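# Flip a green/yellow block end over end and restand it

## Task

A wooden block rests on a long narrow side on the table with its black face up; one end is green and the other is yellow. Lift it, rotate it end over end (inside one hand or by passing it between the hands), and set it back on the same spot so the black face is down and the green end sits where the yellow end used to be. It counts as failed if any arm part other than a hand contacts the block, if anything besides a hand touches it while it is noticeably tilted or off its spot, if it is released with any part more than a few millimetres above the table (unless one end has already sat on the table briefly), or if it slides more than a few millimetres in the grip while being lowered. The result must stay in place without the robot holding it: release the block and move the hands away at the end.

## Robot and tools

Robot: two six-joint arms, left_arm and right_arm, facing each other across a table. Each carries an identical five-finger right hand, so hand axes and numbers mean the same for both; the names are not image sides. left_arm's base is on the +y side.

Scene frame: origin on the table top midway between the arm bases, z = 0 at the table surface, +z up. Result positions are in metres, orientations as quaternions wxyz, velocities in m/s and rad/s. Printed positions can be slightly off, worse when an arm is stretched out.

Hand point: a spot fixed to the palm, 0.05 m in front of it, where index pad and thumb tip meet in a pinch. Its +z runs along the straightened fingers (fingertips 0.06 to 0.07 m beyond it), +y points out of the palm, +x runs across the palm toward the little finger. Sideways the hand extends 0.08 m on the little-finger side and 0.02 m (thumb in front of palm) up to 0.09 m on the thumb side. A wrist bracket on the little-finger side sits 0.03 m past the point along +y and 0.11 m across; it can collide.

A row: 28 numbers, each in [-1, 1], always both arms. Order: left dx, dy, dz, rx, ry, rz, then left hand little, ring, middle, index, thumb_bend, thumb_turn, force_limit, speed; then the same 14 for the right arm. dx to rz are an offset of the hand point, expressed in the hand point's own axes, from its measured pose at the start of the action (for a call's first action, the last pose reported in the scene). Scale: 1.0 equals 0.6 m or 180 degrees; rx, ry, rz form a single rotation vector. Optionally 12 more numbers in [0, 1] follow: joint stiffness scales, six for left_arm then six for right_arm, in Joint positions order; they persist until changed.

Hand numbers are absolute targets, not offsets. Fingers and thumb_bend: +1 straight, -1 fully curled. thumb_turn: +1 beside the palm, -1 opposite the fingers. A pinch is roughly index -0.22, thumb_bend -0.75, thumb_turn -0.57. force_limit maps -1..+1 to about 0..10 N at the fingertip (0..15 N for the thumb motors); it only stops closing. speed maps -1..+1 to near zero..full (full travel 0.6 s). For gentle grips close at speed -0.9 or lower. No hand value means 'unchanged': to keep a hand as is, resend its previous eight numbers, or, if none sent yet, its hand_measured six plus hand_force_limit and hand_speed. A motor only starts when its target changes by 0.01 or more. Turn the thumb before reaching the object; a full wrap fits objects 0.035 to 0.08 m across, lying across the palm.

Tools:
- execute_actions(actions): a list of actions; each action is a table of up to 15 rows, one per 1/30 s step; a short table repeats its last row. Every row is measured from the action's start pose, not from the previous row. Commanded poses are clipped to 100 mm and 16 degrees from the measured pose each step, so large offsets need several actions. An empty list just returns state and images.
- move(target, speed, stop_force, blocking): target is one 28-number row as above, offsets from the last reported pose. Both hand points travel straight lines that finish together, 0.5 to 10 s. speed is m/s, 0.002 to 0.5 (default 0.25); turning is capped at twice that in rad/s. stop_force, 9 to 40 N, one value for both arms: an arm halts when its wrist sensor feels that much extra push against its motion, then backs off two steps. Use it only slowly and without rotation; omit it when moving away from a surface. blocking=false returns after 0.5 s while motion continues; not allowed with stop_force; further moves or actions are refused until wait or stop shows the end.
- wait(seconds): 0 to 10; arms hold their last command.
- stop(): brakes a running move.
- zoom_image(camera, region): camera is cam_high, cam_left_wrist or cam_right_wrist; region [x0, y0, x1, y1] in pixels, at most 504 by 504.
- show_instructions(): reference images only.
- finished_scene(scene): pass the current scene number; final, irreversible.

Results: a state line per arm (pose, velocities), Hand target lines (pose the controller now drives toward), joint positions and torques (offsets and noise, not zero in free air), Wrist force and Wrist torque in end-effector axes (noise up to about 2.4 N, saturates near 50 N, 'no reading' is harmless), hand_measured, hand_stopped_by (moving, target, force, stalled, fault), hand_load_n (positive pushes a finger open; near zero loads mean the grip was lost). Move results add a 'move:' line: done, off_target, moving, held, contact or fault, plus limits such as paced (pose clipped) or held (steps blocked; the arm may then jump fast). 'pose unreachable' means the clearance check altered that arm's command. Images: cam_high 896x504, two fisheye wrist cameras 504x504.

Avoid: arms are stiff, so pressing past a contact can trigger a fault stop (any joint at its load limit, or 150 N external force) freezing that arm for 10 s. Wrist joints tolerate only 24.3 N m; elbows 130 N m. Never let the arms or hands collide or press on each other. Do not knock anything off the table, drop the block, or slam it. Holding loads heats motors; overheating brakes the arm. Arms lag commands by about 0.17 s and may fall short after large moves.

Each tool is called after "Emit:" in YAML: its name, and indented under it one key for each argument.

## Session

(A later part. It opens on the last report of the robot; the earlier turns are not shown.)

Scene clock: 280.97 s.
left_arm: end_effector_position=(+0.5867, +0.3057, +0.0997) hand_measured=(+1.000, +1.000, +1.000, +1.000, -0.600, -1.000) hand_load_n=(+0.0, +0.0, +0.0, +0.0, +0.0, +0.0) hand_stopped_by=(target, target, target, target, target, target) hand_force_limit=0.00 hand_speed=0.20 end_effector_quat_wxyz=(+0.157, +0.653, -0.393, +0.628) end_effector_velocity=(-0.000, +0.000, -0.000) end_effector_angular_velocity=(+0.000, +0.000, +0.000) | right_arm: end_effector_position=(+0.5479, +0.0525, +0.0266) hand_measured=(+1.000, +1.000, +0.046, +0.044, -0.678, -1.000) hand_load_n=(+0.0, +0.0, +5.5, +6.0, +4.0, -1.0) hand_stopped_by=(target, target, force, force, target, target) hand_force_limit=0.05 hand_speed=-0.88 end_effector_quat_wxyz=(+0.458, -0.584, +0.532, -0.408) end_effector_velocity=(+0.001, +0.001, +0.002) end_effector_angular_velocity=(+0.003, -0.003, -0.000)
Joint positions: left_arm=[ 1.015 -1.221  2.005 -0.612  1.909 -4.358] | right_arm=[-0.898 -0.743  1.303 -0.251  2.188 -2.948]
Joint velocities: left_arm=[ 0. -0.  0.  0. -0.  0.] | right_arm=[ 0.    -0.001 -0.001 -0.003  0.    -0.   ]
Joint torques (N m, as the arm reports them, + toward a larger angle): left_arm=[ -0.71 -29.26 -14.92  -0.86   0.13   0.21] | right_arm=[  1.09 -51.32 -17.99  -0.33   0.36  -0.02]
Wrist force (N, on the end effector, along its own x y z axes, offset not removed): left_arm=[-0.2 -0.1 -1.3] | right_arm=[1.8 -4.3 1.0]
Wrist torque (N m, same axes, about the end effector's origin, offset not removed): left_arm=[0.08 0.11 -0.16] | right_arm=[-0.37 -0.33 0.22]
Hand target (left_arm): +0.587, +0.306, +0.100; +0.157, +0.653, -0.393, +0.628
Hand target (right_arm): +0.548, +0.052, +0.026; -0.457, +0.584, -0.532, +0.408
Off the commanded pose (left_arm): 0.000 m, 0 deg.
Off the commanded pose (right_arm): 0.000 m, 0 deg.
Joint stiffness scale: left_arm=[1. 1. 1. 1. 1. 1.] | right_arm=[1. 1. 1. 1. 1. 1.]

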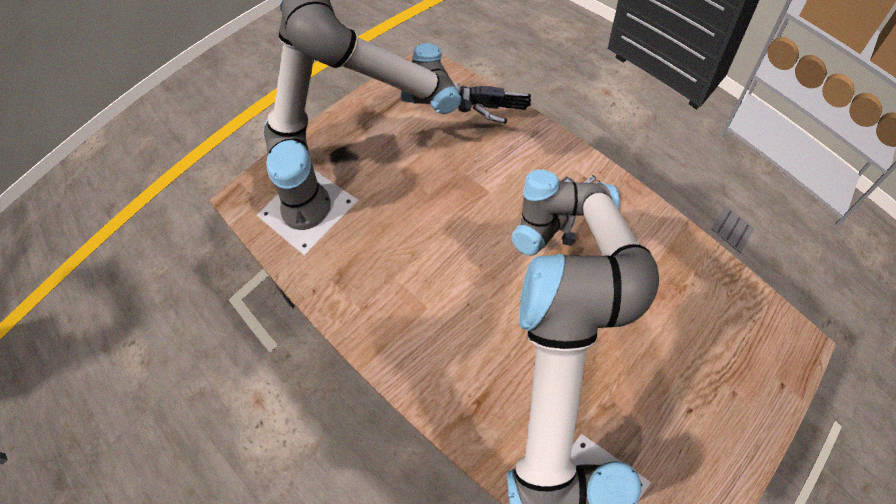

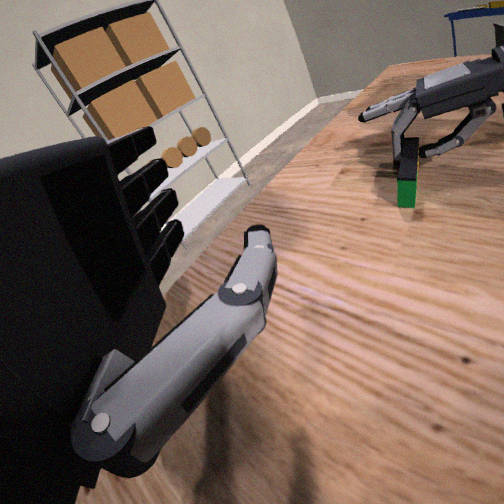

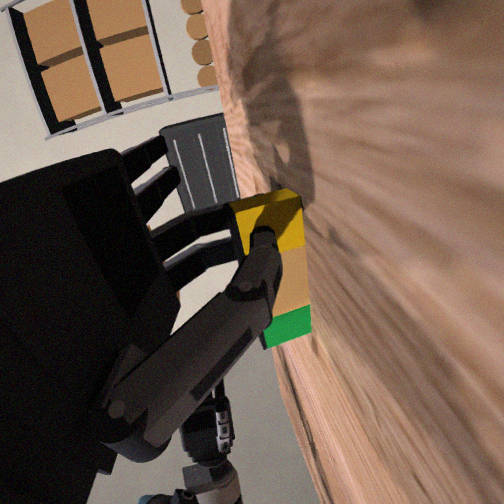

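Emit:
execute_actions:
  actions:
    - [[0,0,0,0,0,0,1,1,0.45,0.45,-0.6,-1,0,0.2, 0,-0.004,-0.001,0,0,0,1,1,-0.15,-0.15,-0.68,-1,0.05,-0.88],[0,0,0,0,0,0,1,1,0.45,0.45,-0.6,-1,0,0.2, 0,-0.009,-0.0023,0,0,0,1,1,-0.15,-0.15,-0.68,-1,0.05,-0.88],[0,0,0,0,0,0,1,1,0.45,0.45,-0.6,-1,0,0.2, 0,-0.015,-0.0038,0,0,0,1,1,-0.15,-0.15,-0.68,-1,0.05,-0.88],[0,0,0,0,0,0,1,1,0.45,0.45,-0.6,-1,0,0.2, 0,-0.022,-0.0056,0,0,0,1,1,-0.15,-0.15,-0.68,-1,0.05,-0.88],[0,0,0,0,0,0,1,1,0.45,0.45,-0.6,-1,0,0.2, 0,-0.030,-0.0077,0,0,0,1,1,-0.15,-0.15,-0.68,-1,0.05,-0.88],[0,0,0,0,0,0,1,1,0.45,0.45,-0.6,-1,0,0.2, -0.0005,-0.038,-0.0097,0,0,0,1,1,-0.15,-0.15,-0.68,-1,0.05,-0.88],[0,0,0,0,0,0,1,1,0.45,0.45,-0.6,-1,0,0.2, -0.0005,-0.046,-0.0118,0,0,0,1,1,-0.15,-0.15,-0.68,-1,0.05,-0.88],[0,0,0,0,0,0,1,1,0.45,0.45,-0.6,-1,0,0.2, -0.0006,-0.054,-0.0138,0,0,0,1,1,-0.15,-0.15,-0.68,-1,0.05,-0.88],[0,0,0,0,0,0,1,1,0.45,0.45,-0.6,-1,0,0.2, -0.0007,-0.061,-0.0156,0,0,0,1,1,-0.15,-0.15,-0.68,-1,0.05,-0.88],[0,0,0,0,0,0,1,1,0.45,0.45,-0.6,-1,0,0.2, -0.0008,-0.067,-0.0171,0,0,0,1,1,-0.15,-0.15,-0.68,-1,0.05,-0.88],[0,0,0,0,0,0,1,1,0.45,0.45,-0.6,-1,0,0.2, -0.0008,-0.072,-0.0184,0,0,0,1,1,-0.15,-0.15,-0.68,-1,0.05,-0.88],[0,0,0,0,0,0,1,1,0.45,0.45,-0.6,-1,0,0.2, -0.0008,-0.075,-0.0192,0,0,0,1,1,-0.15,-0.15,-0.68,-1,0.05,-0.88]]

Scene clock: 345.97 s.
left_arm: end_effector_position=(+0.5867, +0.3057, +0.0997) hand_measured=(+1.000, +1.000, +0.450, +0.450, -0.600, -1.000) hand_load_n=(+0.0, +0.0, +0.0, +0.0, +0.0, +0.0) hand_stopped_by=(target, target, target, target, target, target) hand_force_limit=0.00 hand_speed=0.20 end_effector_quat_wxyz=(+0.157, +0.653, -0.393, +0.628) end_effector_velocity=(+0.000, +0.000, -0.000) end_effector_angular_velocity=(+0.001, -0.001, -0.000) | right_arm: end_effector_position=(+0.5479, +0.0525, +0.0645) hand_measured=(+1.000, +1.000, +0.046, +0.044, -0.678, -1.000) hand_load_n=(+0.0, +0.0, +5.5, +5.0, +4.5, -1.0) hand_stopped_by=(target, target, force, force, target, target) hand_force_limit=0.05 hand_speed=-0.88 end_effector_quat_wxyz=(+0.459, -0.583, +0.532, -0.408) end_effector_velocity=(+0.008, +0.006, +0.119) end_effector_angular_velocity=(+0.036, -0.040, -0.001)
Joint positions: left_arm=[ 1.015 -1.221  2.005 -0.612  1.909 -4.358] | right_arm=[-0.898 -0.791  1.284 -0.186  2.188 -2.948]
Joint velocities: left_arm=[ 0.     0.    -0.     0.    -0.     0.001] | right_arm=[-0.    -0.131 -0.073  0.149  0.001 -0.   ]
Joint torques (N m, as the arm reports them, + toward a larger angle): left_arm=[ -1.65 -29.41 -15.62  -0.64  -0.08  -0.07] | right_arm=[  0.93 -48.54 -18.95  -0.13   0.35  -0.26]
Wrist force (N, on the end effector, along its own x y z axes, offset not removed): left_arm=[0.5 0.3 -0.1] | right_arm=[-2.9 2.1 1.4]
Wrist torque (N m, same axes, about the end effector's origin, offset not removed): left_arm=[0.09 -0.04 -0.06] | right_arm=[0.13 0.47 -0.24]
Hand target (left_arm): +0.587, +0.306, +0.100; +0.157, +0.653, -0.393, +0.628
Hand target (right_arm): +0.548, +0.053, +0.073; -0.458, +0.584, -0.532, +0.408
Off the commanded pose (left_arm): 0.000 m, 0 deg.
Off the commanded pose (right_arm): 0.009 m, 0 deg.
Joint stiffness scale: left_arm=[1. 1. 1. 1. 1. 1.] | right_arm=[1. 1. 1. 1. 1. 1.]

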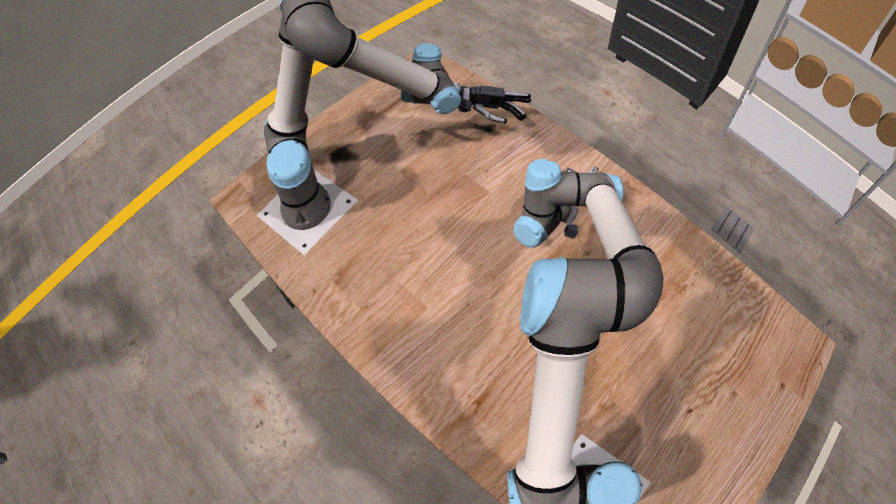

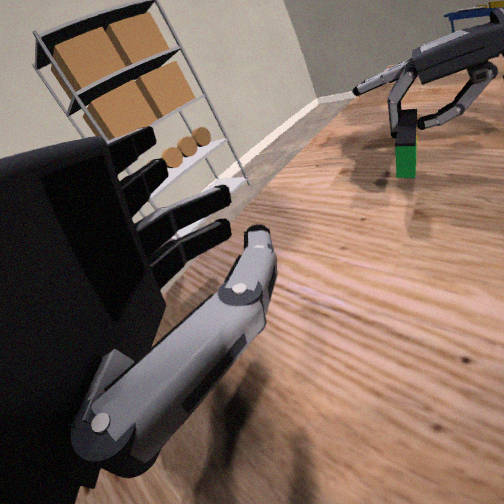

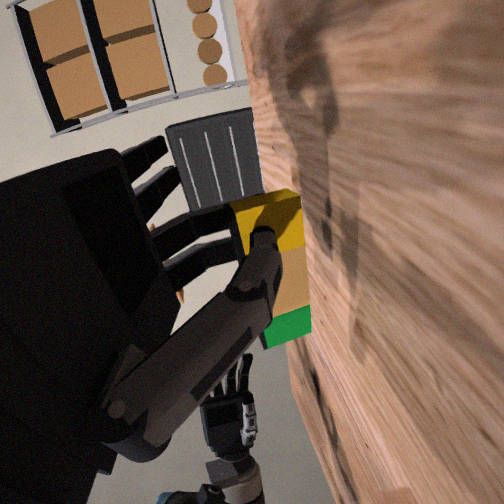

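Emit:
zoom_image:
  camera: "cam_left_wrist"
  region: [320, 70, 480, 230]

Region (320, 70, 480, 230) of cam_left_wrist's 504x504 image, scaled by 3.150, with more detail than that image has.

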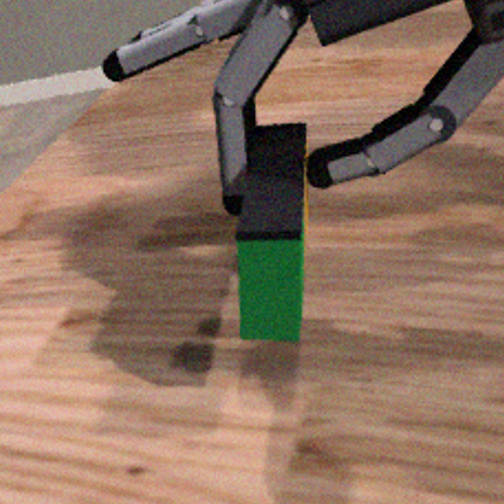

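Emit:
move:
  target: [0.3633,0.3032,0.0505,0.1072,0.0361,-0.1017,1,1,0.45,0.45,-0.6,-1,0,0.2, 0.0087,-0.1973,-0.2227,0.0747,-0.0495,0.4950,1,1,-0.15,-0.15,-0.68,-1,0.05,-0.88]
  speed: 0.5

Scene clock: 363.30 s.
left_arm: end_effector_position=(+0.4576, +0.1012, +0.2474) hand_measured=(+1.000, +1.000, +0.450, +0.450, -0.600, -1.000) hand_load_n=(+0.0, +0.0, +0.0, +0.0, +0.0, +0.0) hand_stopped_by=(target, target, target, target, target, target) hand_force_limit=0.00 hand_speed=0.20 end_effector_quat_wxyz=(+0.165, +0.687, -0.165, +0.688) end_effector_velocity=(+0.000, +0.000, +0.001) end_effector_angular_velocity=(-0.001, +0.001, +0.006) | right_arm: end_effector_position=(+0.4495, +0.0332, +0.2120) hand_measured=(+1.000, +1.000, +0.046, +0.044, -0.678, -1.000) hand_load_n=(+0.0, +0.0, +5.5, +5.0, +4.5, -1.0) hand_stopped_by=(target, target, force, force, target, target) hand_force_limit=0.05 hand_speed=-0.88 end_effector_quat_wxyz=(+0.707, -0.019, +0.707, +0.017) end_effector_velocity=(-0.001, -0.001, -0.000) end_effector_angular_velocity=(+0.008, +0.004, -0.005)
Joint positions: left_arm=[ 0.197 -1.522  2.084 -0.563  0.779 -4.711] | right_arm=[-0.789 -1.043  1.73  -0.686  2.374 -1.573]
Joint velocities: left_arm=[-0.003 -0.    -0.002  0.003 -0.009 -0.001] | right_arm=[ 0.002  0.001 -0.002  0.006  0.007  0.012]
Joint torques (N m, as the arm reports them, + toward a larger angle): left_arm=[ -1.34 -17.99 -21.54  -0.46  -0.34  -0.39] | right_arm=[  6.   -39.41 -19.95  -0.93   0.37   0.34]
Wrist force (N, on the end effector, along its own x y z axes, offset not removed): left_arm=[0.0 1.1 0.1] | right_arm=[2.3 -0.2 -0.1]
Wrist torque (N m, same axes, about the end effector's origin, offset not removed): left_arm=[0.17 0.05 -0.07] | right_arm=[0.10 -0.38 0.21]
Hand target (left_arm): +0.457, +0.099, +0.248; +0.166, +0.687, -0.165, +0.688
Hand target (right_arm): +0.449, +0.035, +0.212; +0.707, -0.019, +0.707, +0.019
Off the commanded pose (left_arm): 0.002 m, 0 deg.
Off the commanded pose (right_arm): 0.002 m, 0 deg.
Joint stiffness scale: left_arm=[1. 1. 1. 1. 1. 1.] | right_arm=[1. 1. 1. 1. 1. 1.]
move: done

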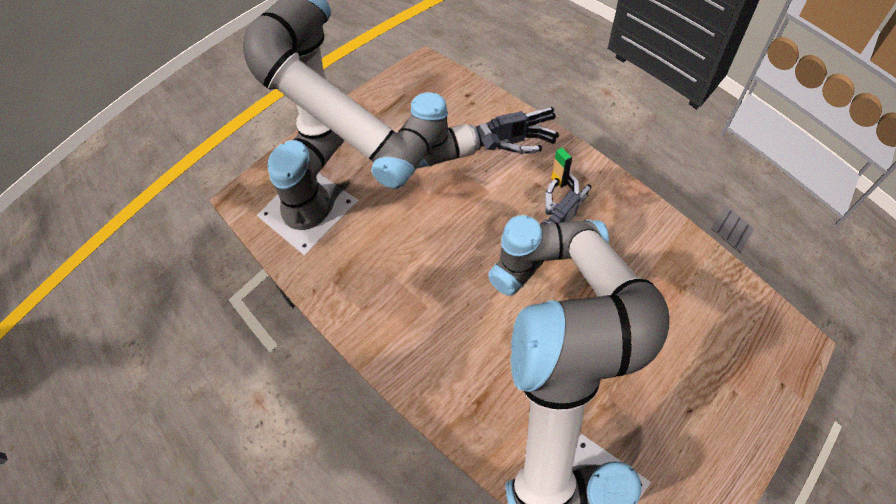

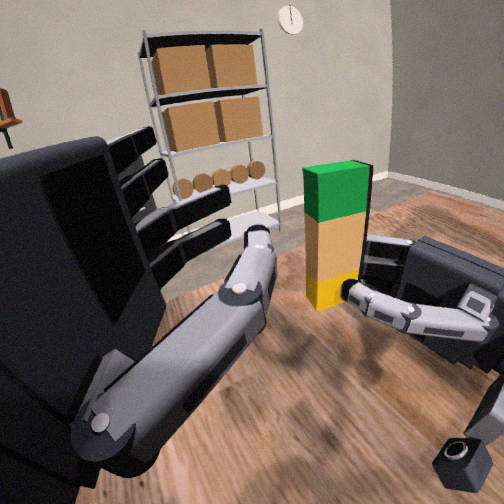

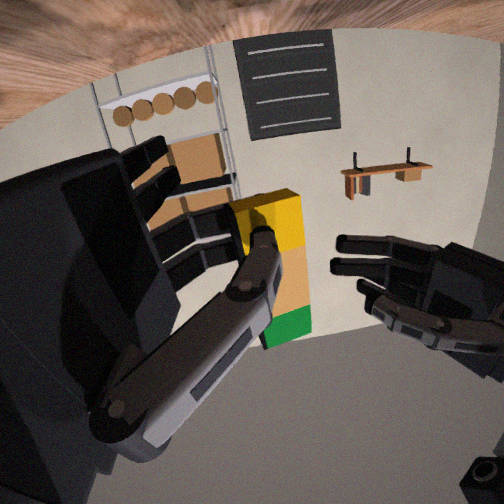

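Emit:
zoom_image:
  camera: "cam_left_wrist"
  region: [240, 140, 420, 330]

Emit:
zoom_image:
  camera: "cam_right_wrist"
  region: [220, 170, 440, 370]

Emit:
zoom_image:
  camera: "cam_high"
  region: [460, 80, 640, 240]

Region (240, 140, 420, 330) of cam_left_wrist's 504x504 image, scaled by 2.653, with more detail than that image has; it fills the left 477 columns of this view, and the rest is white.

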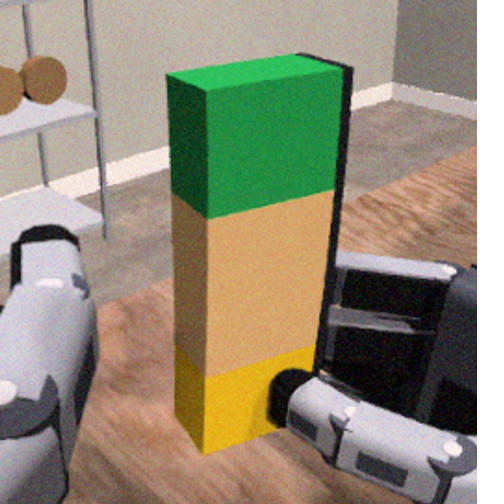

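Region (220, 170, 440, 370) of cam_right_wrist's 504x504 image, scaled by 2.291, with more detail than that image has; it fills the top 458 rows of this view, and the rest is white.

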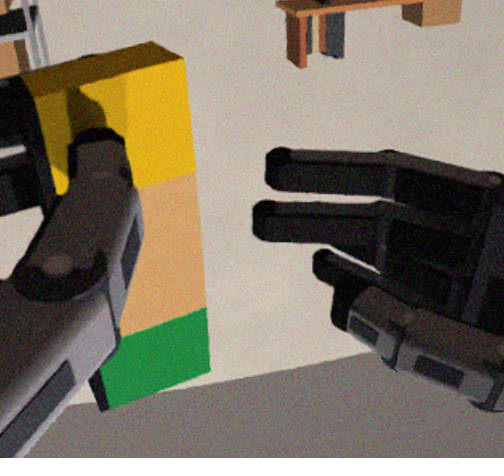

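Region (460, 80, 640, 240) of cam_high's 896x504 image, scaled by 2.800, with more detail than that image has.

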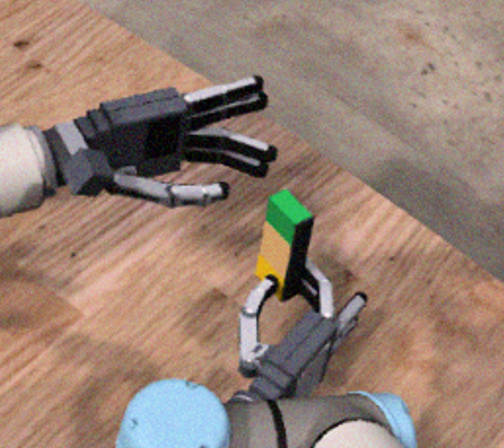

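Emit:
move:
  target: [0.0033,0.0884,0.0306,0,0,0,1,1,0.45,0.45,-0.6,-1,0,0.2, 0,0,0,0,0,0,1,1,-0.15,-0.15,-0.68,-1,0.05,-0.88]
  speed: 0.12

Emit:
zoom_image:
  camera: "cam_left_wrist"
  region: [180, 120, 340, 340]

Emit:
zoom_image:
  camera: "cam_high"
  region: [490, 100, 620, 230]

Scene clock: 403.93 s.
left_arm: end_effector_position=(+0.4501, +0.0472, +0.2490) hand_measured=(+1.000, +1.000, +0.450, +0.450, -0.600, -1.000) hand_load_n=(+0.0, +0.0, +0.0, +0.0, +0.0, +0.0) hand_stopped_by=(target, target, target, target, target, target) hand_force_limit=0.00 hand_speed=0.20 end_effector_quat_wxyz=(+0.165, +0.687, -0.165, +0.688) end_effector_velocity=(+0.002, -0.000, +0.003) end_effector_angular_velocity=(-0.003, +0.000, +0.006) | right_arm: end_effector_position=(+0.4495, +0.0331, +0.2119) hand_measured=(+1.000, +1.000, +0.046, +0.044, -0.678, -1.000) hand_load_n=(+0.0, +0.0, +5.5, +5.0, +4.5, -1.0) hand_stopped_by=(target, target, force, force, target, target) hand_force_limit=0.05 hand_speed=-0.88 end_effector_quat_wxyz=(+0.707, -0.019, +0.707, +0.017) end_effector_velocity=(+0.000, -0.000, -0.000) end_effector_angular_velocity=(-0.000, +0.000, -0.001)
Joint positions: left_arm=[ 0.138 -1.43   1.977 -0.547  0.72  -4.711] | right_arm=[-0.789 -1.043  1.73  -0.685  2.374 -1.572]
Joint velocities: left_arm=[ 0.001 -0.    -0.007  0.005 -0.005 -0.001] | right_arm=[-0.     0.    -0.    -0.     0.001 -0.   ]
Joint torques (N m, as the arm reports them, + toward a larger angle): left_arm=[ -2.51 -23.18 -23.19  -0.54  -0.41   0.13] | right_arm=[  0.88 -40.35 -16.99  -1.49  -0.2   -0.35]
Wrist force (N, on the end effector, along its own x y z axes, offset not removed): left_arm=[-0.7 -0.2 -1.5] | right_arm=[-0.6 1.2 2.4]
Wrist torque (N m, same axes, about the end effector's origin, offset not removed): left_arm=[0.13 0.16 -0.14] | right_arm=[-0.10 0.10 -0.18]
Hand target (left_arm): +0.450, +0.046, +0.249; +0.165, +0.687, -0.165, +0.688
Hand target (right_arm): +0.450, +0.033, +0.212; +0.707, -0.019, +0.707, +0.017
Off the commanded pose (left_arm): 0.002 m, 0 deg.
Off the commanded pose (right_arm): 0.000 m, 0 deg.
Joint stiffness scale: left_arm=[1. 1. 1. 1. 1. 1.] | right_arm=[1. 1. 1. 1. 1. 1.]
move: done

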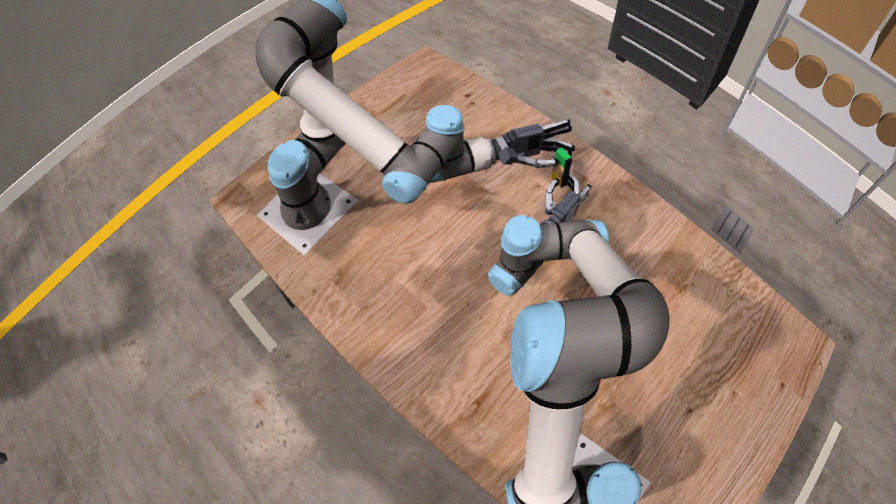

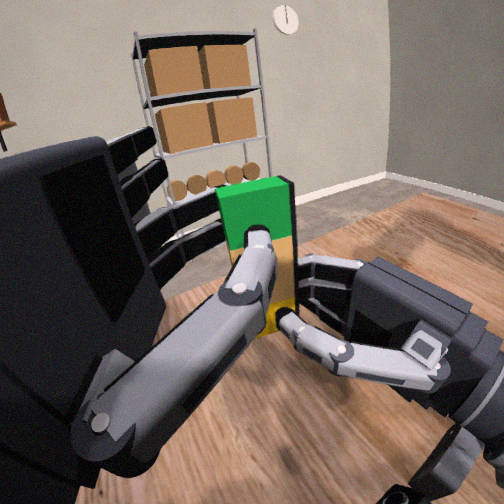

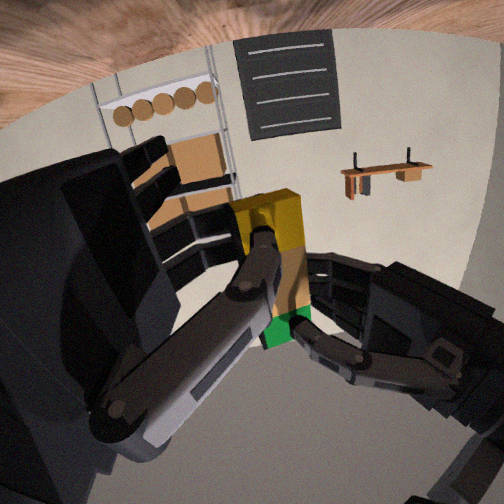

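Region (180, 120, 340, 340) of cam_left_wrist's 504x504 image, scaled by 2.291, with more detail than that image has; it fills the left 367 columns of this view, and the rest is white.

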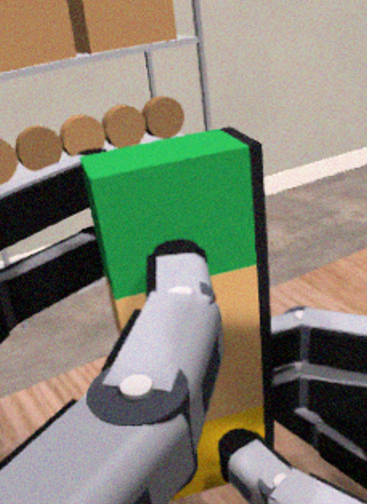

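Region (490, 100, 620, 230) of cam_high's 896x504 image, scaled by 3.877, with more detail than that image has.

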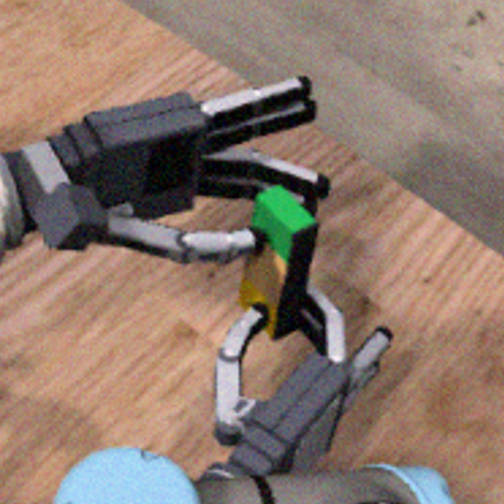

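Emit:
execute_actions:
  actions:
    - [[0,0,0.002,0,0,0,1,1,0.45,0.45,-0.68,-1,0,0.0, 0,0,0,0,0,0,1,1,-0.15,-0.15,-0.68,-1,0.05,-0.88],[0,0,0.004,0,0,0,1,1,0.45,0.45,-0.68,-1,0,0.0, 0,0,0,0,0,0,1,1,-0.15,-0.15,-0.68,-1,0.05,-0.88],[0,-0.0003,0.006,0,0,0,1,1,0.45,0.45,-0.68,-1,0,0.0, 0,0,0,0,0,0,1,1,-0.15,-0.15,-0.68,-1,0.05,-0.88],[0,-0.0005,0.0075,0,0,0,1,1,0.45,0.45,-0.68,-1,0,0.0, 0,0,0,0,0,0,1,1,-0.15,-0.15,-0.68,-1,0.05,-0.88],[0,-0.0005,0.0085,0,0,0,1,1,0.2,0.2,-0.68,-1,0,0.0, 0,0,0,0,0,0,1,1,-0.15,-0.15,-0.68,-1,0.05,-0.88]]

Emit:
zoom_image:
  camera: "cam_left_wrist"
  region: [180, 120, 340, 340]

Emit:
zoom_image:
  camera: "cam_high"
  region: [520, 130, 600, 210]

Scene clock: 434.63 s.
left_arm: end_effector_position=(+0.4532, +0.0455, +0.2488) hand_measured=(+1.000, +1.000, +0.200, +0.200, -0.680, -1.000) hand_load_n=(+0.0, +0.0, +0.0, +0.0, +0.0, +0.0) hand_stopped_by=(target, target, target, target, target, target) hand_force_limit=0.00 hand_speed=0.00 end_effector_quat_wxyz=(+0.165, +0.687, -0.166, +0.688) end_effector_velocity=(-0.000, -0.000, -0.000) end_effector_angular_velocity=(+0.001, +0.001, -0.003) | right_arm: end_effector_position=(+0.4495, +0.0331, +0.2119) hand_measured=(+1.000, +1.000, +0.046, +0.044, -0.678, -1.000) hand_load_n=(+0.0, +0.0, +5.0, +6.5, +4.5, +0.0) hand_stopped_by=(target, target, force, force, target, target) hand_force_limit=0.05 hand_speed=-0.88 end_effector_quat_wxyz=(+0.707, -0.019, +0.707, +0.017) end_effector_velocity=(-0.000, +0.000, -0.001) end_effector_angular_velocity=(-0.001, +0.001, -0.000)
Joint positions: left_arm=[ 0.145 -1.423  1.969 -0.546  0.729 -4.711] | right_arm=[-0.789 -1.043  1.73  -0.685  2.374 -1.572]
Joint velocities: left_arm=[ 0.001  0.    -0.     0.002  0.005 -0.   ] | right_arm=[ 0.     0.001 -0.     0.001  0.     0.   ]
Joint torques (N m, as the arm reports them, + toward a larger angle): left_arm=[  0.79 -22.31 -22.17  -0.68   0.36   0.04] | right_arm=[  1.31 -40.7  -17.3   -1.04   0.05   0.1 ]
Wrist force (N, on the end effector, along its own x y z axes, offset not removed): left_arm=[-1.2 0.1 -2.2] | right_arm=[1.7 0.9 -0.4]
Wrist torque (N m, same axes, about the end effector's origin, offset not removed): left_arm=[0.06 0.27 -0.20] | right_arm=[0.43 0.02 0.27]
Hand target (left_arm): +0.455, +0.045, +0.249; +0.165, +0.687, -0.165, +0.688
Hand target (right_arm): +0.449, +0.033, +0.212; +0.707, -0.019, +0.707, +0.017
Off the commanded pose (left_arm): 0.002 m, 0 deg.
Off the commanded pose (right_arm): 0.000 m, 0 deg.
Joint stiffness scale: left_arm=[1. 1. 1. 1. 1. 1.] | right_arm=[1. 1. 1. 1. 1. 1.]

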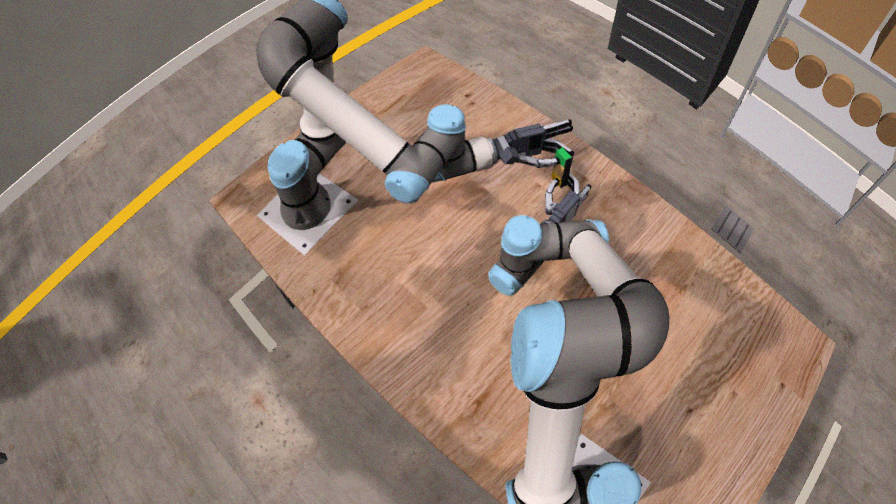

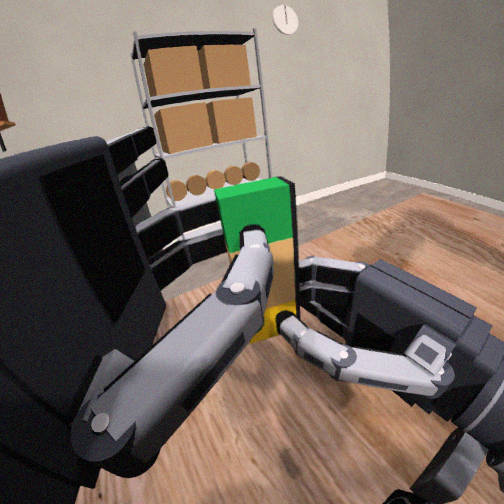

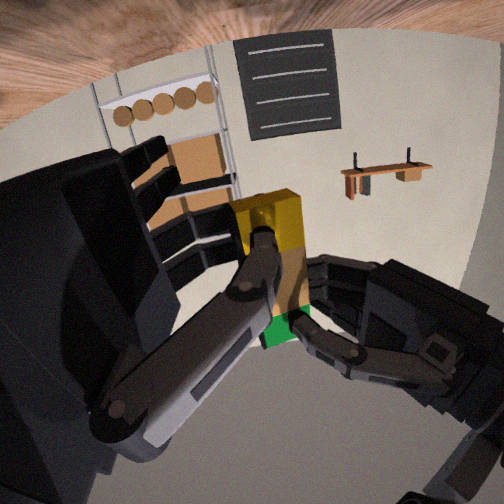

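Region (180, 120, 340, 340) of cam_left_wrist's 504x504 image, scaled by 2.291, with more detail than that image has; it fills the left 367 columns of this view, and the rest is white.

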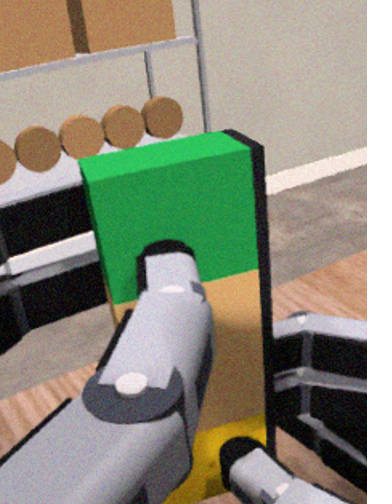

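Region (520, 130, 600, 210) of cam_high's 896x504 image, scaled by 6.300, with more detail than that image has.

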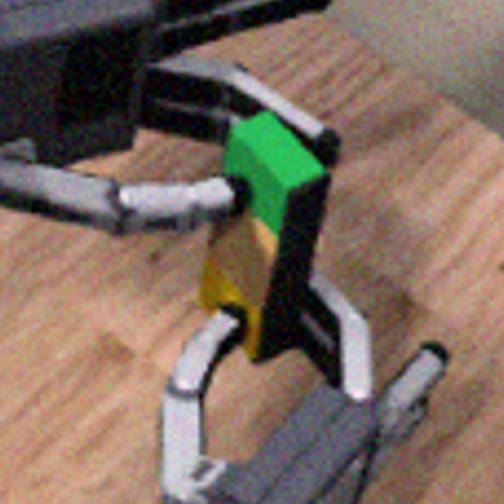

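Emit:
execute_actions:
  actions:
    - [[0,0,0,0,0,0,1,1,0.11,0.11,-0.68,-1,0.05,-0.5, 0,0,0,0,0,0,1,1,-0.15,-0.15,-0.68,-1,0.05,-0.88],[0,0,0,0,0,0,1,1,0.11,0.11,-0.68,-1,0.05,-0.5, 0,0,0,0,0,0,1,1,-0.15,-0.15,-0.68,-1,0.05,-0.88],[0,0,0,0,0,0,1,1,0.11,0.11,-0.68,-1,0.05,-0.5, 0,0,0,0,0,0,1,1,-0.15,-0.15,-0.68,-1,0.05,-0.88],[0,0,0,0,0,0,1,1,0.11,0.11,-0.68,-1,0.05,-0.5, 0,0,0,0,0,0,1,1,-0.15,-0.15,-0.68,-1,0.05,-0.88],[0,0,0,0,0,0,1,1,0.11,0.11,-0.68,-1,0.05,-0.5, 0,0,0,0,0,0,1,1,-0.15,-0.15,-0.68,-1,0.05,-0.88],[0,0,0,0,0,0,1,1,-0.15,-0.15,-0.68,-1,0.05,-0.86, 0,0,0,0,0,0,1,1,-0.15,-0.15,-0.68,-1,0.05,-0.88]]
    - [[0,0,0,0,0,0,1,1,-0.15,-0.15,-0.68,-1,0.05,-0.86, 0,0,0,0,0,0,1,1,-0.15,-0.15,-0.68,-1,0.05,-0.88]]

Emit:
zoom_image:
  camera: "cam_left_wrist"
  region: [180, 120, 340, 340]

Scene clock: 444.67 s.
left_arm: end_effector_position=(+0.4533, +0.0456, +0.2488) hand_measured=(+1.000, +1.000, +0.042, +0.050, -0.678, -1.000) hand_load_n=(+0.0, +0.0, +6.5, +5.5, +4.5, +0.5) hand_stopped_by=(target, target, force, force, target, target) hand_force_limit=0.05 hand_speed=-0.86 end_effector_quat_wxyz=(+0.165, +0.687, -0.166, +0.688) end_effector_velocity=(+0.000, +0.000, -0.000) end_effector_angular_velocity=(+0.001, +0.001, +0.000) | right_arm: end_effector_position=(+0.4495, +0.0331, +0.2119) hand_measured=(+1.000, +1.000, +0.046, +0.044, -0.678, -1.000) hand_load_n=(+0.0, +0.0, +5.0, +6.0, +3.0, -1.0) hand_stopped_by=(target, target, force, force, target, target) hand_force_limit=0.05 hand_speed=-0.88 end_effector_quat_wxyz=(+0.707, -0.019, +0.707, +0.017) end_effector_velocity=(+0.000, +0.000, +0.000) end_effector_angular_velocity=(+0.001, -0.000, +0.001)
Joint positions: left_arm=[ 0.145 -1.423  1.968 -0.546  0.729 -4.711] | right_arm=[-0.789 -1.043  1.73  -0.685  2.374 -1.572]
Joint velocities: left_arm=[ 0.     0.     0.     0.001 -0.    -0.   ] | right_arm=[-0.001  0.    -0.    -0.001 -0.002  0.   ]
Joint torques (N m, as the arm reports them, + toward a larger angle): left_arm=[ -0.87 -24.14 -17.79  -0.84   0.14   0.05] | right_arm=[  0.31 -40.76 -17.36  -1.14   0.11   0.1 ]
Wrist force (N, on the end effector, along its own x y z axes, offset not removed): left_arm=[-0.5 -2.6 -1.8] | right_arm=[0.7 4.0 -4.1]
Wrist torque (N m, same axes, about the end effector's origin, offset not removed): left_arm=[-0.21 0.29 -0.20] | right_arm=[1.01 0.41 0.37]
Hand target (left_arm): +0.453, +0.046, +0.249; +0.165, +0.687, -0.166, +0.688
Hand target (right_arm): +0.449, +0.033, +0.212; +0.707, -0.019, +0.707, +0.017
Off the commanded pose (left_arm): 0.000 m, 0 deg.
Off the commanded pose (right_arm): 0.000 m, 0 deg.
Joint stiffness scale: left_arm=[1. 1. 1. 1. 1. 1.] | right_arm=[1. 1. 1. 1. 1. 1.]

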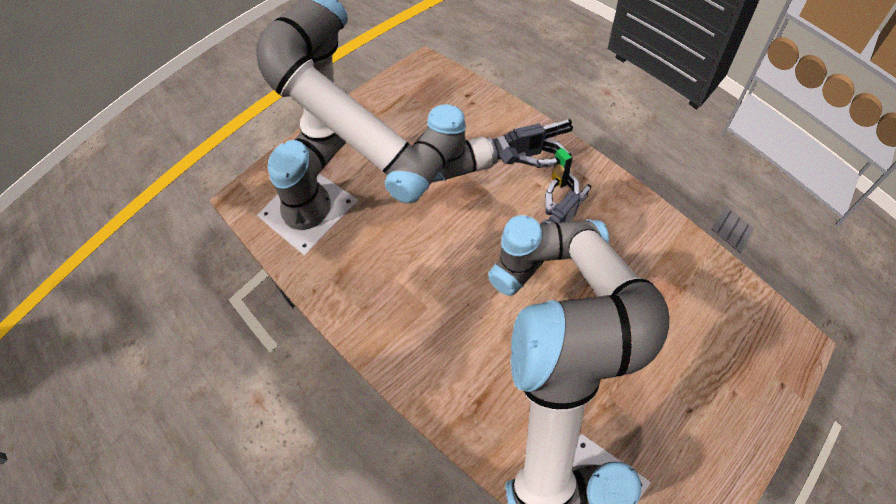

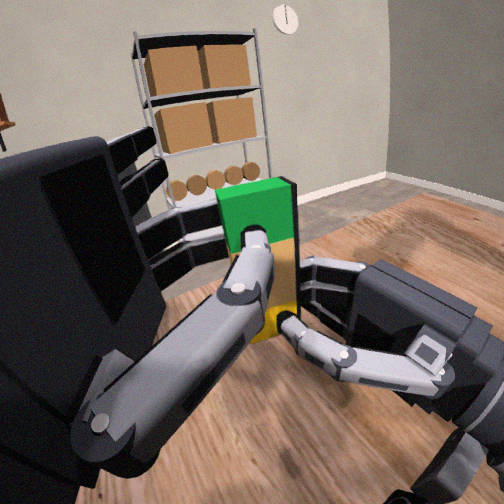

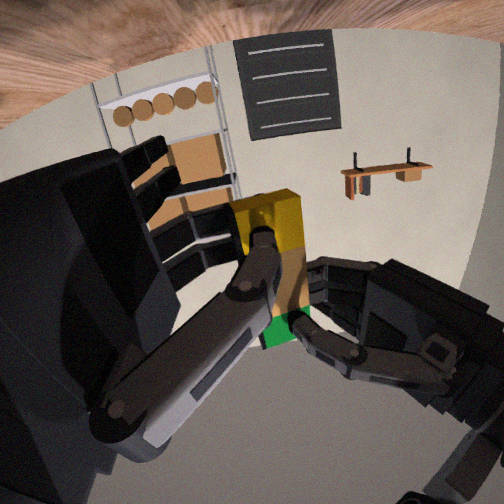

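Region (180, 120, 340, 340) of cam_left_wrist's 504x504 image, scaled by 2.291, with more detail than that image has; it fills the left 367 columns of this view, and the rest is white.

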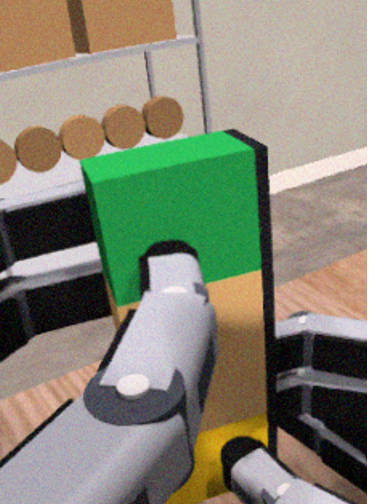

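Emit:
execute_actions:
  actions:
    - [[0,0,0,0,0,0,1,1,-0.15,-0.15,-0.68,-1,0.05,-0.86, 0,0,0,0,0,0,1,1,-0.15,0.15,-0.68,-1,0.05,-0.75],[0,0,0,0,0,0,1,1,-0.15,-0.15,-0.68,-1,0.05,-0.86, 0,0,0,0,0,0,1,1,-0.15,0.15,-0.68,-1,0.05,-0.75],[0,0,0,0,0,0,1,1,-0.15,-0.15,-0.68,-1,0.05,-0.86, 0,0,0,0,0,0,1,1,-0.15,0.15,-0.68,-1,0.05,-0.75],[0,0,0,0,0,0,1,1,-0.15,-0.15,-0.68,-1,0.05,-0.86, 0,0,0,0,0,0,1,1,0.15,0.15,-0.68,-1,0.05,-0.75],[0,0,0,0,0,0,1,1,-0.15,-0.15,-0.68,-1,0.05,-0.86, 0,0,0,0,0,0,1,1,0.15,0.15,-0.68,-1,0.05,-0.75],[0,0,0,0,0,0,1,1,-0.15,-0.15,-0.68,-1,0.05,-0.86, 0,0,0,0,0,0,1,1,0.15,0.15,-0.68,-1,0.05,-0.75],[0,0,0,0,0,0,1,1,-0.15,-0.15,-0.68,-1,0.05,-0.86, 0,0,0,0,0,0,1,1,0.15,0.15,-0.68,-1,0.05,-0.75],[0,0,0,0,0,0,1,1,-0.15,-0.15,-0.68,-1,0.05,-0.86, 0,0,0,0,0,0,1,1,0.15,0.15,-0.68,-1,0.05,-0.75],[0,0,0,0,0,0,1,1,-0.15,-0.15,-0.68,-1,0.05,-0.86, 0,0.0007,-0.0025,0,0,0,1,1,0.45,0.45,-0.6,-1,0.05,0.2],[0,0,0,0,0,0,1,1,-0.15,-0.15,-0.68,-1,0.05,-0.86, 0,0.0013,-0.005,0,0,0,1,1,0.45,0.45,-0.6,-1,0.05,0.2],[0,0,0,0,0,0,1,1,-0.15,-0.15,-0.68,-1,0.05,-0.86, 0,0.002,-0.0075,0,0,0,1,1,0.45,0.45,-0.6,-1,0.05,0.2],[0,0,0,0,0,0,1,1,-0.15,-0.15,-0.68,-1,0.05,-0.86, 0,0.0026,-0.0097,0,0,0,1,1,0.45,0.45,-0.6,-1,0.05,0.2]]

Emit:
zoom_image:
  camera: "cam_left_wrist"
  region: [180, 120, 340, 340]

Scene clock: 459.63 s.
left_arm: end_effector_position=(+0.4534, +0.0457, +0.2488) hand_measured=(+1.000, +1.000, +0.042, +0.050, -0.676, -1.000) hand_load_n=(+0.0, +0.0, +5.0, +3.0, +7.0, +0.0) hand_stopped_by=(target, target, force, force, target, target) hand_force_limit=0.05 hand_speed=-0.86 end_effector_quat_wxyz=(+0.165, +0.687, -0.166, +0.688) end_effector_velocity=(-0.000, +0.000, -0.000) end_effector_angular_velocity=(+0.002, +0.000, -0.000) | right_arm: end_effector_position=(+0.4487, +0.0330, +0.2120) hand_measured=(+1.000, +1.000, +0.448, +0.450, -0.600, -1.000) hand_load_n=(+0.0, +0.0, +0.0, +0.0, +0.0, +0.0) hand_stopped_by=(target, target, moving, moving, moving, target) hand_force_limit=0.05 hand_speed=0.20 end_effector_quat_wxyz=(+0.707, -0.018, +0.707, +0.016) end_effector_velocity=(-0.017, +0.009, +0.001) end_effector_angular_velocity=(+0.004, -0.003, +0.002)
Joint positions: left_arm=[ 0.145 -1.423  1.968 -0.546  0.728 -4.711] | right_arm=[-0.787 -1.043  1.73  -0.686  2.379 -1.572]
Joint velocities: left_arm=[-0.     0.    -0.     0.002  0.     0.   ] | right_arm=[ 0.037 -0.001 -0.    -0.004  0.035 -0.   ]
Joint torques (N m, as the arm reports them, + toward a larger angle): left_arm=[ -0.3  -25.54 -18.07  -0.77  -0.09   0.08] | right_arm=[  5.06 -42.4  -12.92  -1.47   1.06   0.04]
Wrist force (N, on the end effector, along its own x y z axes, offset not removed): left_arm=[-2.4 0.3 -0.6] | right_arm=[2.0 -0.1 -0.7]
Wrist torque (N m, same axes, about the end effector's origin, offset not removed): left_arm=[0.04 0.33 -0.30] | right_arm=[-0.01 -0.27 0.17]
Hand target (left_arm): +0.453, +0.046, +0.249; +0.165, +0.687, -0.166, +0.688
Hand target (right_arm): +0.444, +0.034, +0.212; +0.707, -0.019, +0.707, +0.017
Off the commanded pose (left_arm): 0.000 m, 0 deg.
Off the commanded pose (right_arm): 0.005 m, 0 deg.
Joint stiffness scale: left_arm=[1. 1. 1. 1. 1. 1.] | right_arm=[1. 1. 1. 1. 1. 1.]

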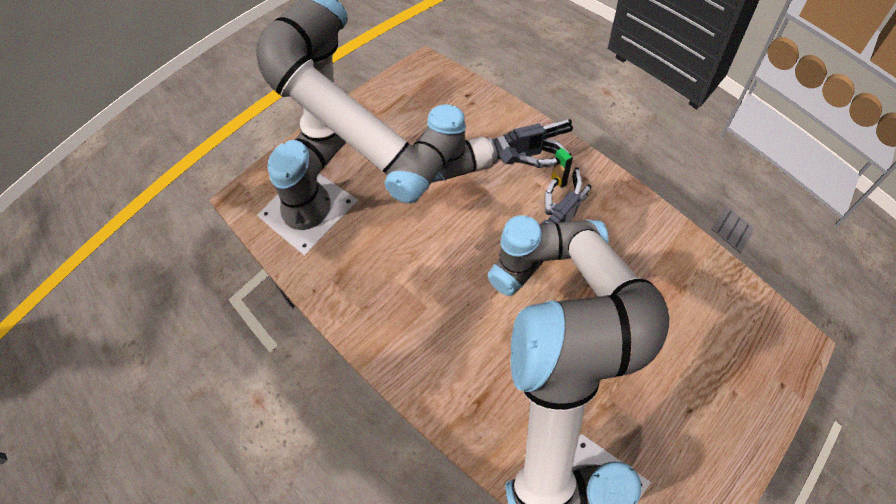

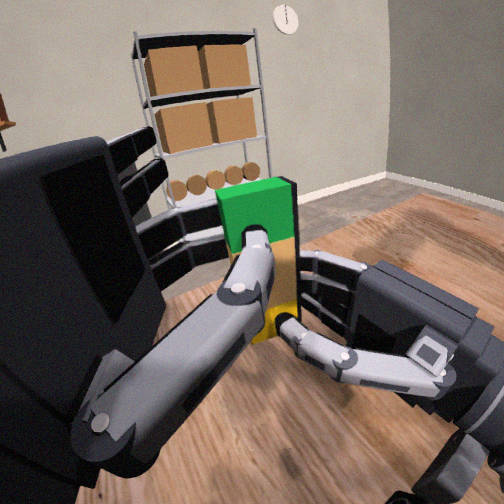

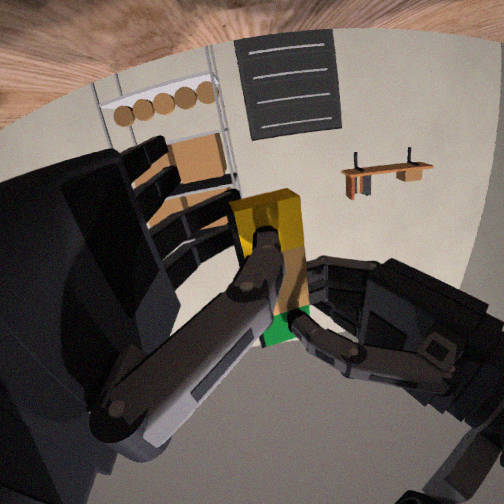

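Region (180, 120, 340, 340) of cam_left_wrist's 504x504 image, scaled by 2.291, with more detail than that image has; it fills the left 367 columns of this view, and the rest is white.

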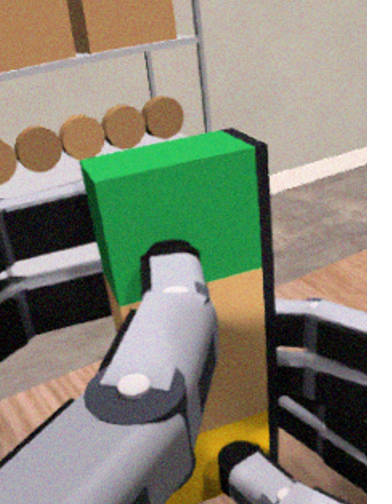

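Emit:
execute_actions:
  actions:
    - [[0,0,0,0,0,0,1,1,-0.15,-0.18,-0.68,-1,-0.12,-0.9, 0,-0.002,-0.009,0,0,0,1,1,0.45,0.45,-0.6,-1,0.05,0.2],[0,0,0,0,0,0,1,1,-0.15,-0.18,-0.68,-1,-0.12,-0.9, 0,-0.008,-0.0107,0,0,0,1,1,0.45,0.45,-0.6,-1,0.05,0.2],[0,0,0,0,0,0,1,1,-0.15,-0.18,-0.68,-1,-0.12,-0.9, 0,-0.016,-0.0129,0,0,0,1,1,0.45,0.45,-0.6,-1,0.05,0.2],[0,0,0,0,0,0,1,1,-0.15,-0.18,-0.68,-1,-0.12,-0.9, 0,-0.025,-0.0153,0,0,0,1,1,0.45,0.45,-0.6,-1,0.05,0.2],[0,0,0,0,0,0,1,1,-0.15,-0.18,-0.68,-1,-0.12,-0.9, 0,-0.035,-0.018,0,0,0,1,1,0.45,0.45,-0.6,-1,0.05,0.2],[0,0,0,0,0,0,1,1,-0.15,-0.18,-0.68,-1,-0.12,-0.9, 0,-0.045,-0.0207,0,0,0,1,1,0.45,0.45,-0.6,-1,0.05,0.2],[0,0,0,0,0,0,1,1,-0.15,-0.18,-0.68,-1,-0.12,-0.9, 0,-0.055,-0.0234,0,0,0,1,1,0.45,0.45,-0.6,-1,0.05,0.2],[0,0,0,0,0,0,1,1,-0.15,-0.18,-0.68,-1,-0.12,-0.9, 0,-0.064,-0.0258,0,0,0,1,1,0.45,0.45,-0.6,-1,0.05,0.2],[0,0,0,0,0,0,1,1,-0.15,-0.18,-0.68,-1,-0.12,-0.9, 0,-0.072,-0.028,0,0,0,1,1,0.45,0.45,-0.6,-1,0.05,0.2],[0,0,0,0,0,0,1,1,-0.15,-0.18,-0.68,-1,-0.12,-0.9, 0,-0.078,-0.0296,0,0,0,1,1,0.45,0.45,-0.6,-1,0.05,0.2],[0,0,0,0,0,0,1,1,-0.15,-0.18,-0.68,-1,-0.12,-0.9, 0,-0.082,-0.0307,0,0,0,1,1,0.45,0.45,-0.6,-1,0.05,0.2]]

Emit:
zoom_image:
  camera: "cam_left_wrist"
  region: [180, 120, 340, 340]

Emit:
zoom_image:
  camera: "cam_right_wrist"
  region: [220, 150, 460, 390]

Scene clock: 525.23 s.
left_arm: end_effector_position=(+0.4534, +0.0457, +0.2488) hand_measured=(+1.000, +1.000, +0.042, +0.046, -0.676, -1.000) hand_load_n=(+0.0, +0.0, +5.0, +4.5, +7.0, -0.5) hand_stopped_by=(target, target, force, force, target, target) hand_force_limit=-0.12 hand_speed=-0.90 end_effector_quat_wxyz=(+0.165, +0.687, -0.166, +0.688) end_effector_velocity=(+0.000, +0.000, +0.000) end_effector_angular_velocity=(+0.000, -0.000, +0.000) | right_arm: end_effector_position=(+0.4339, -0.0091, +0.2116) hand_measured=(+1.000, +1.000, +0.450, +0.450, -0.600, -1.000) hand_load_n=(+0.0, +0.0, +0.0, +0.0, +0.0, +0.0) hand_stopped_by=(target, target, target, target, target, target) hand_force_limit=0.05 hand_speed=0.20 end_effector_quat_wxyz=(+0.706, -0.017, +0.708, +0.014) end_effector_velocity=(-0.012, -0.084, +0.010) end_effector_angular_velocity=(+0.015, -0.013, -0.008)
Joint positions: left_arm=[ 0.145 -1.423  1.968 -0.546  0.728 -4.711] | right_arm=[-0.82  -1.126  1.865 -0.734  2.351 -1.571]
Joint velocities: left_arm=[ 0. -0. -0.  0. -0.  0.] | right_arm=[-0.099 -0.161  0.242 -0.102 -0.091 -0.   ]
Joint torques (N m, as the arm reports them, + toward a larger angle): left_arm=[ -1.24 -24.94 -18.7   -0.92  -0.21   0.02] | right_arm=[ -1.91 -34.52 -17.39  -1.68  -0.25   0.02]
Wrist force (N, on the end effector, along its own x y z axes, offset not removed): left_arm=[-1.0 0.3 -0.7] | right_arm=[0.8 -1.0 2.3]
Wrist torque (N m, same axes, about the end effector's origin, offset not removed): left_arm=[0.16 0.21 -0.22] | right_arm=[-0.16 -0.37 -0.06]
Hand target (left_arm): +0.453, +0.046, +0.249; +0.165, +0.687, -0.166, +0.688
Hand target (right_arm): +0.433, -0.017, +0.212; +0.707, -0.018, +0.707, +0.016
Off the commanded pose (left_arm): 0.000 m, 0 deg.
Off the commanded pose (right_arm): 0.008 m, 0 deg.
Joint stiffness scale: left_arm=[1. 1. 1. 1. 1. 1.] | right_arm=[1. 1. 1. 1. 1. 1.]

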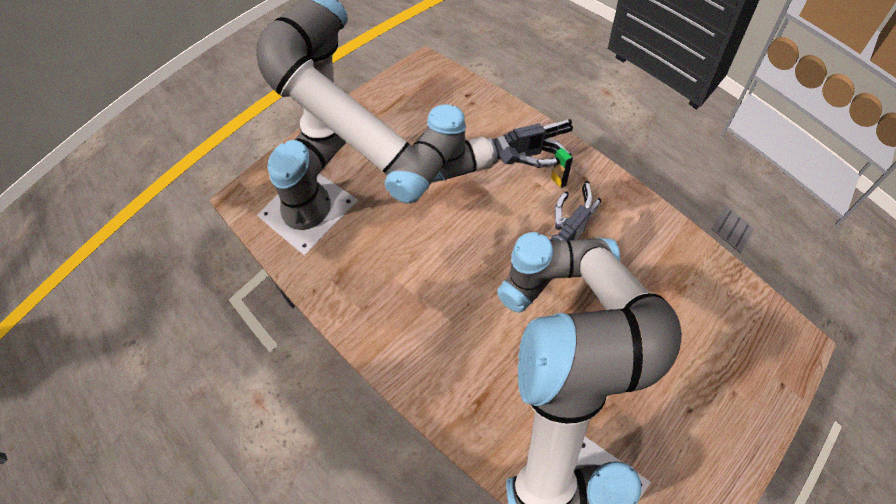

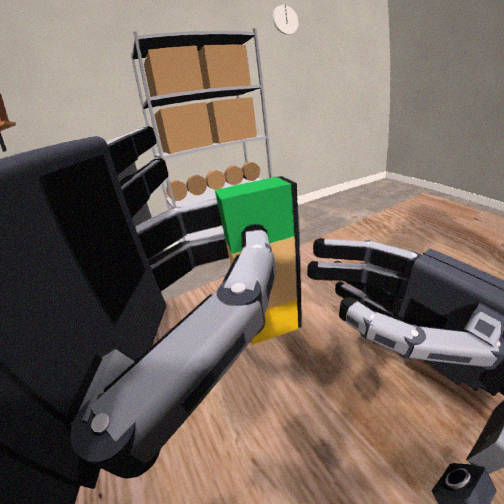

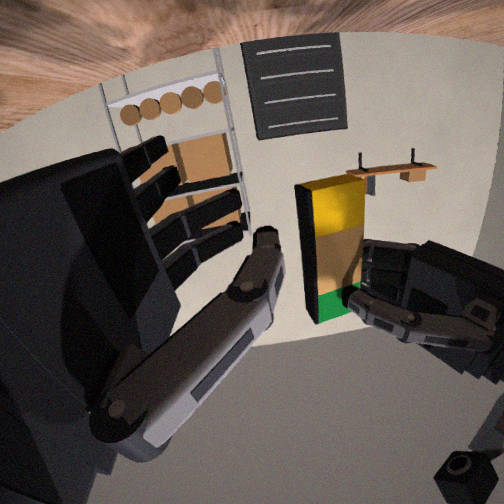

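Region (180, 120, 340, 340) of cam_left_wrist's 504x504 image, scaled by 2.291, with more detail than that image has; it fills the left 367 columns of this view, and the rest is white.

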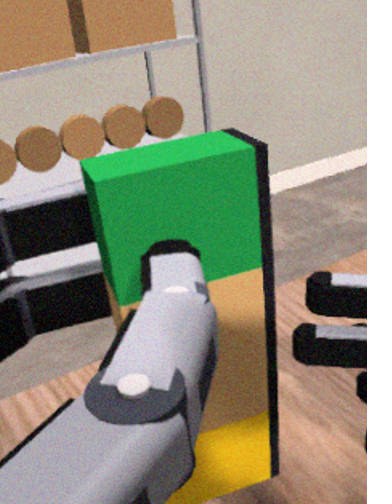

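Region (220, 150, 460, 390) of cam_right_wrist's 504x504 image, scaled by 2.100, with more detail than that image has.

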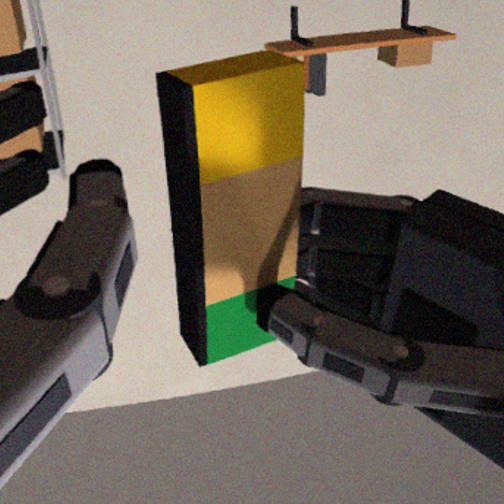

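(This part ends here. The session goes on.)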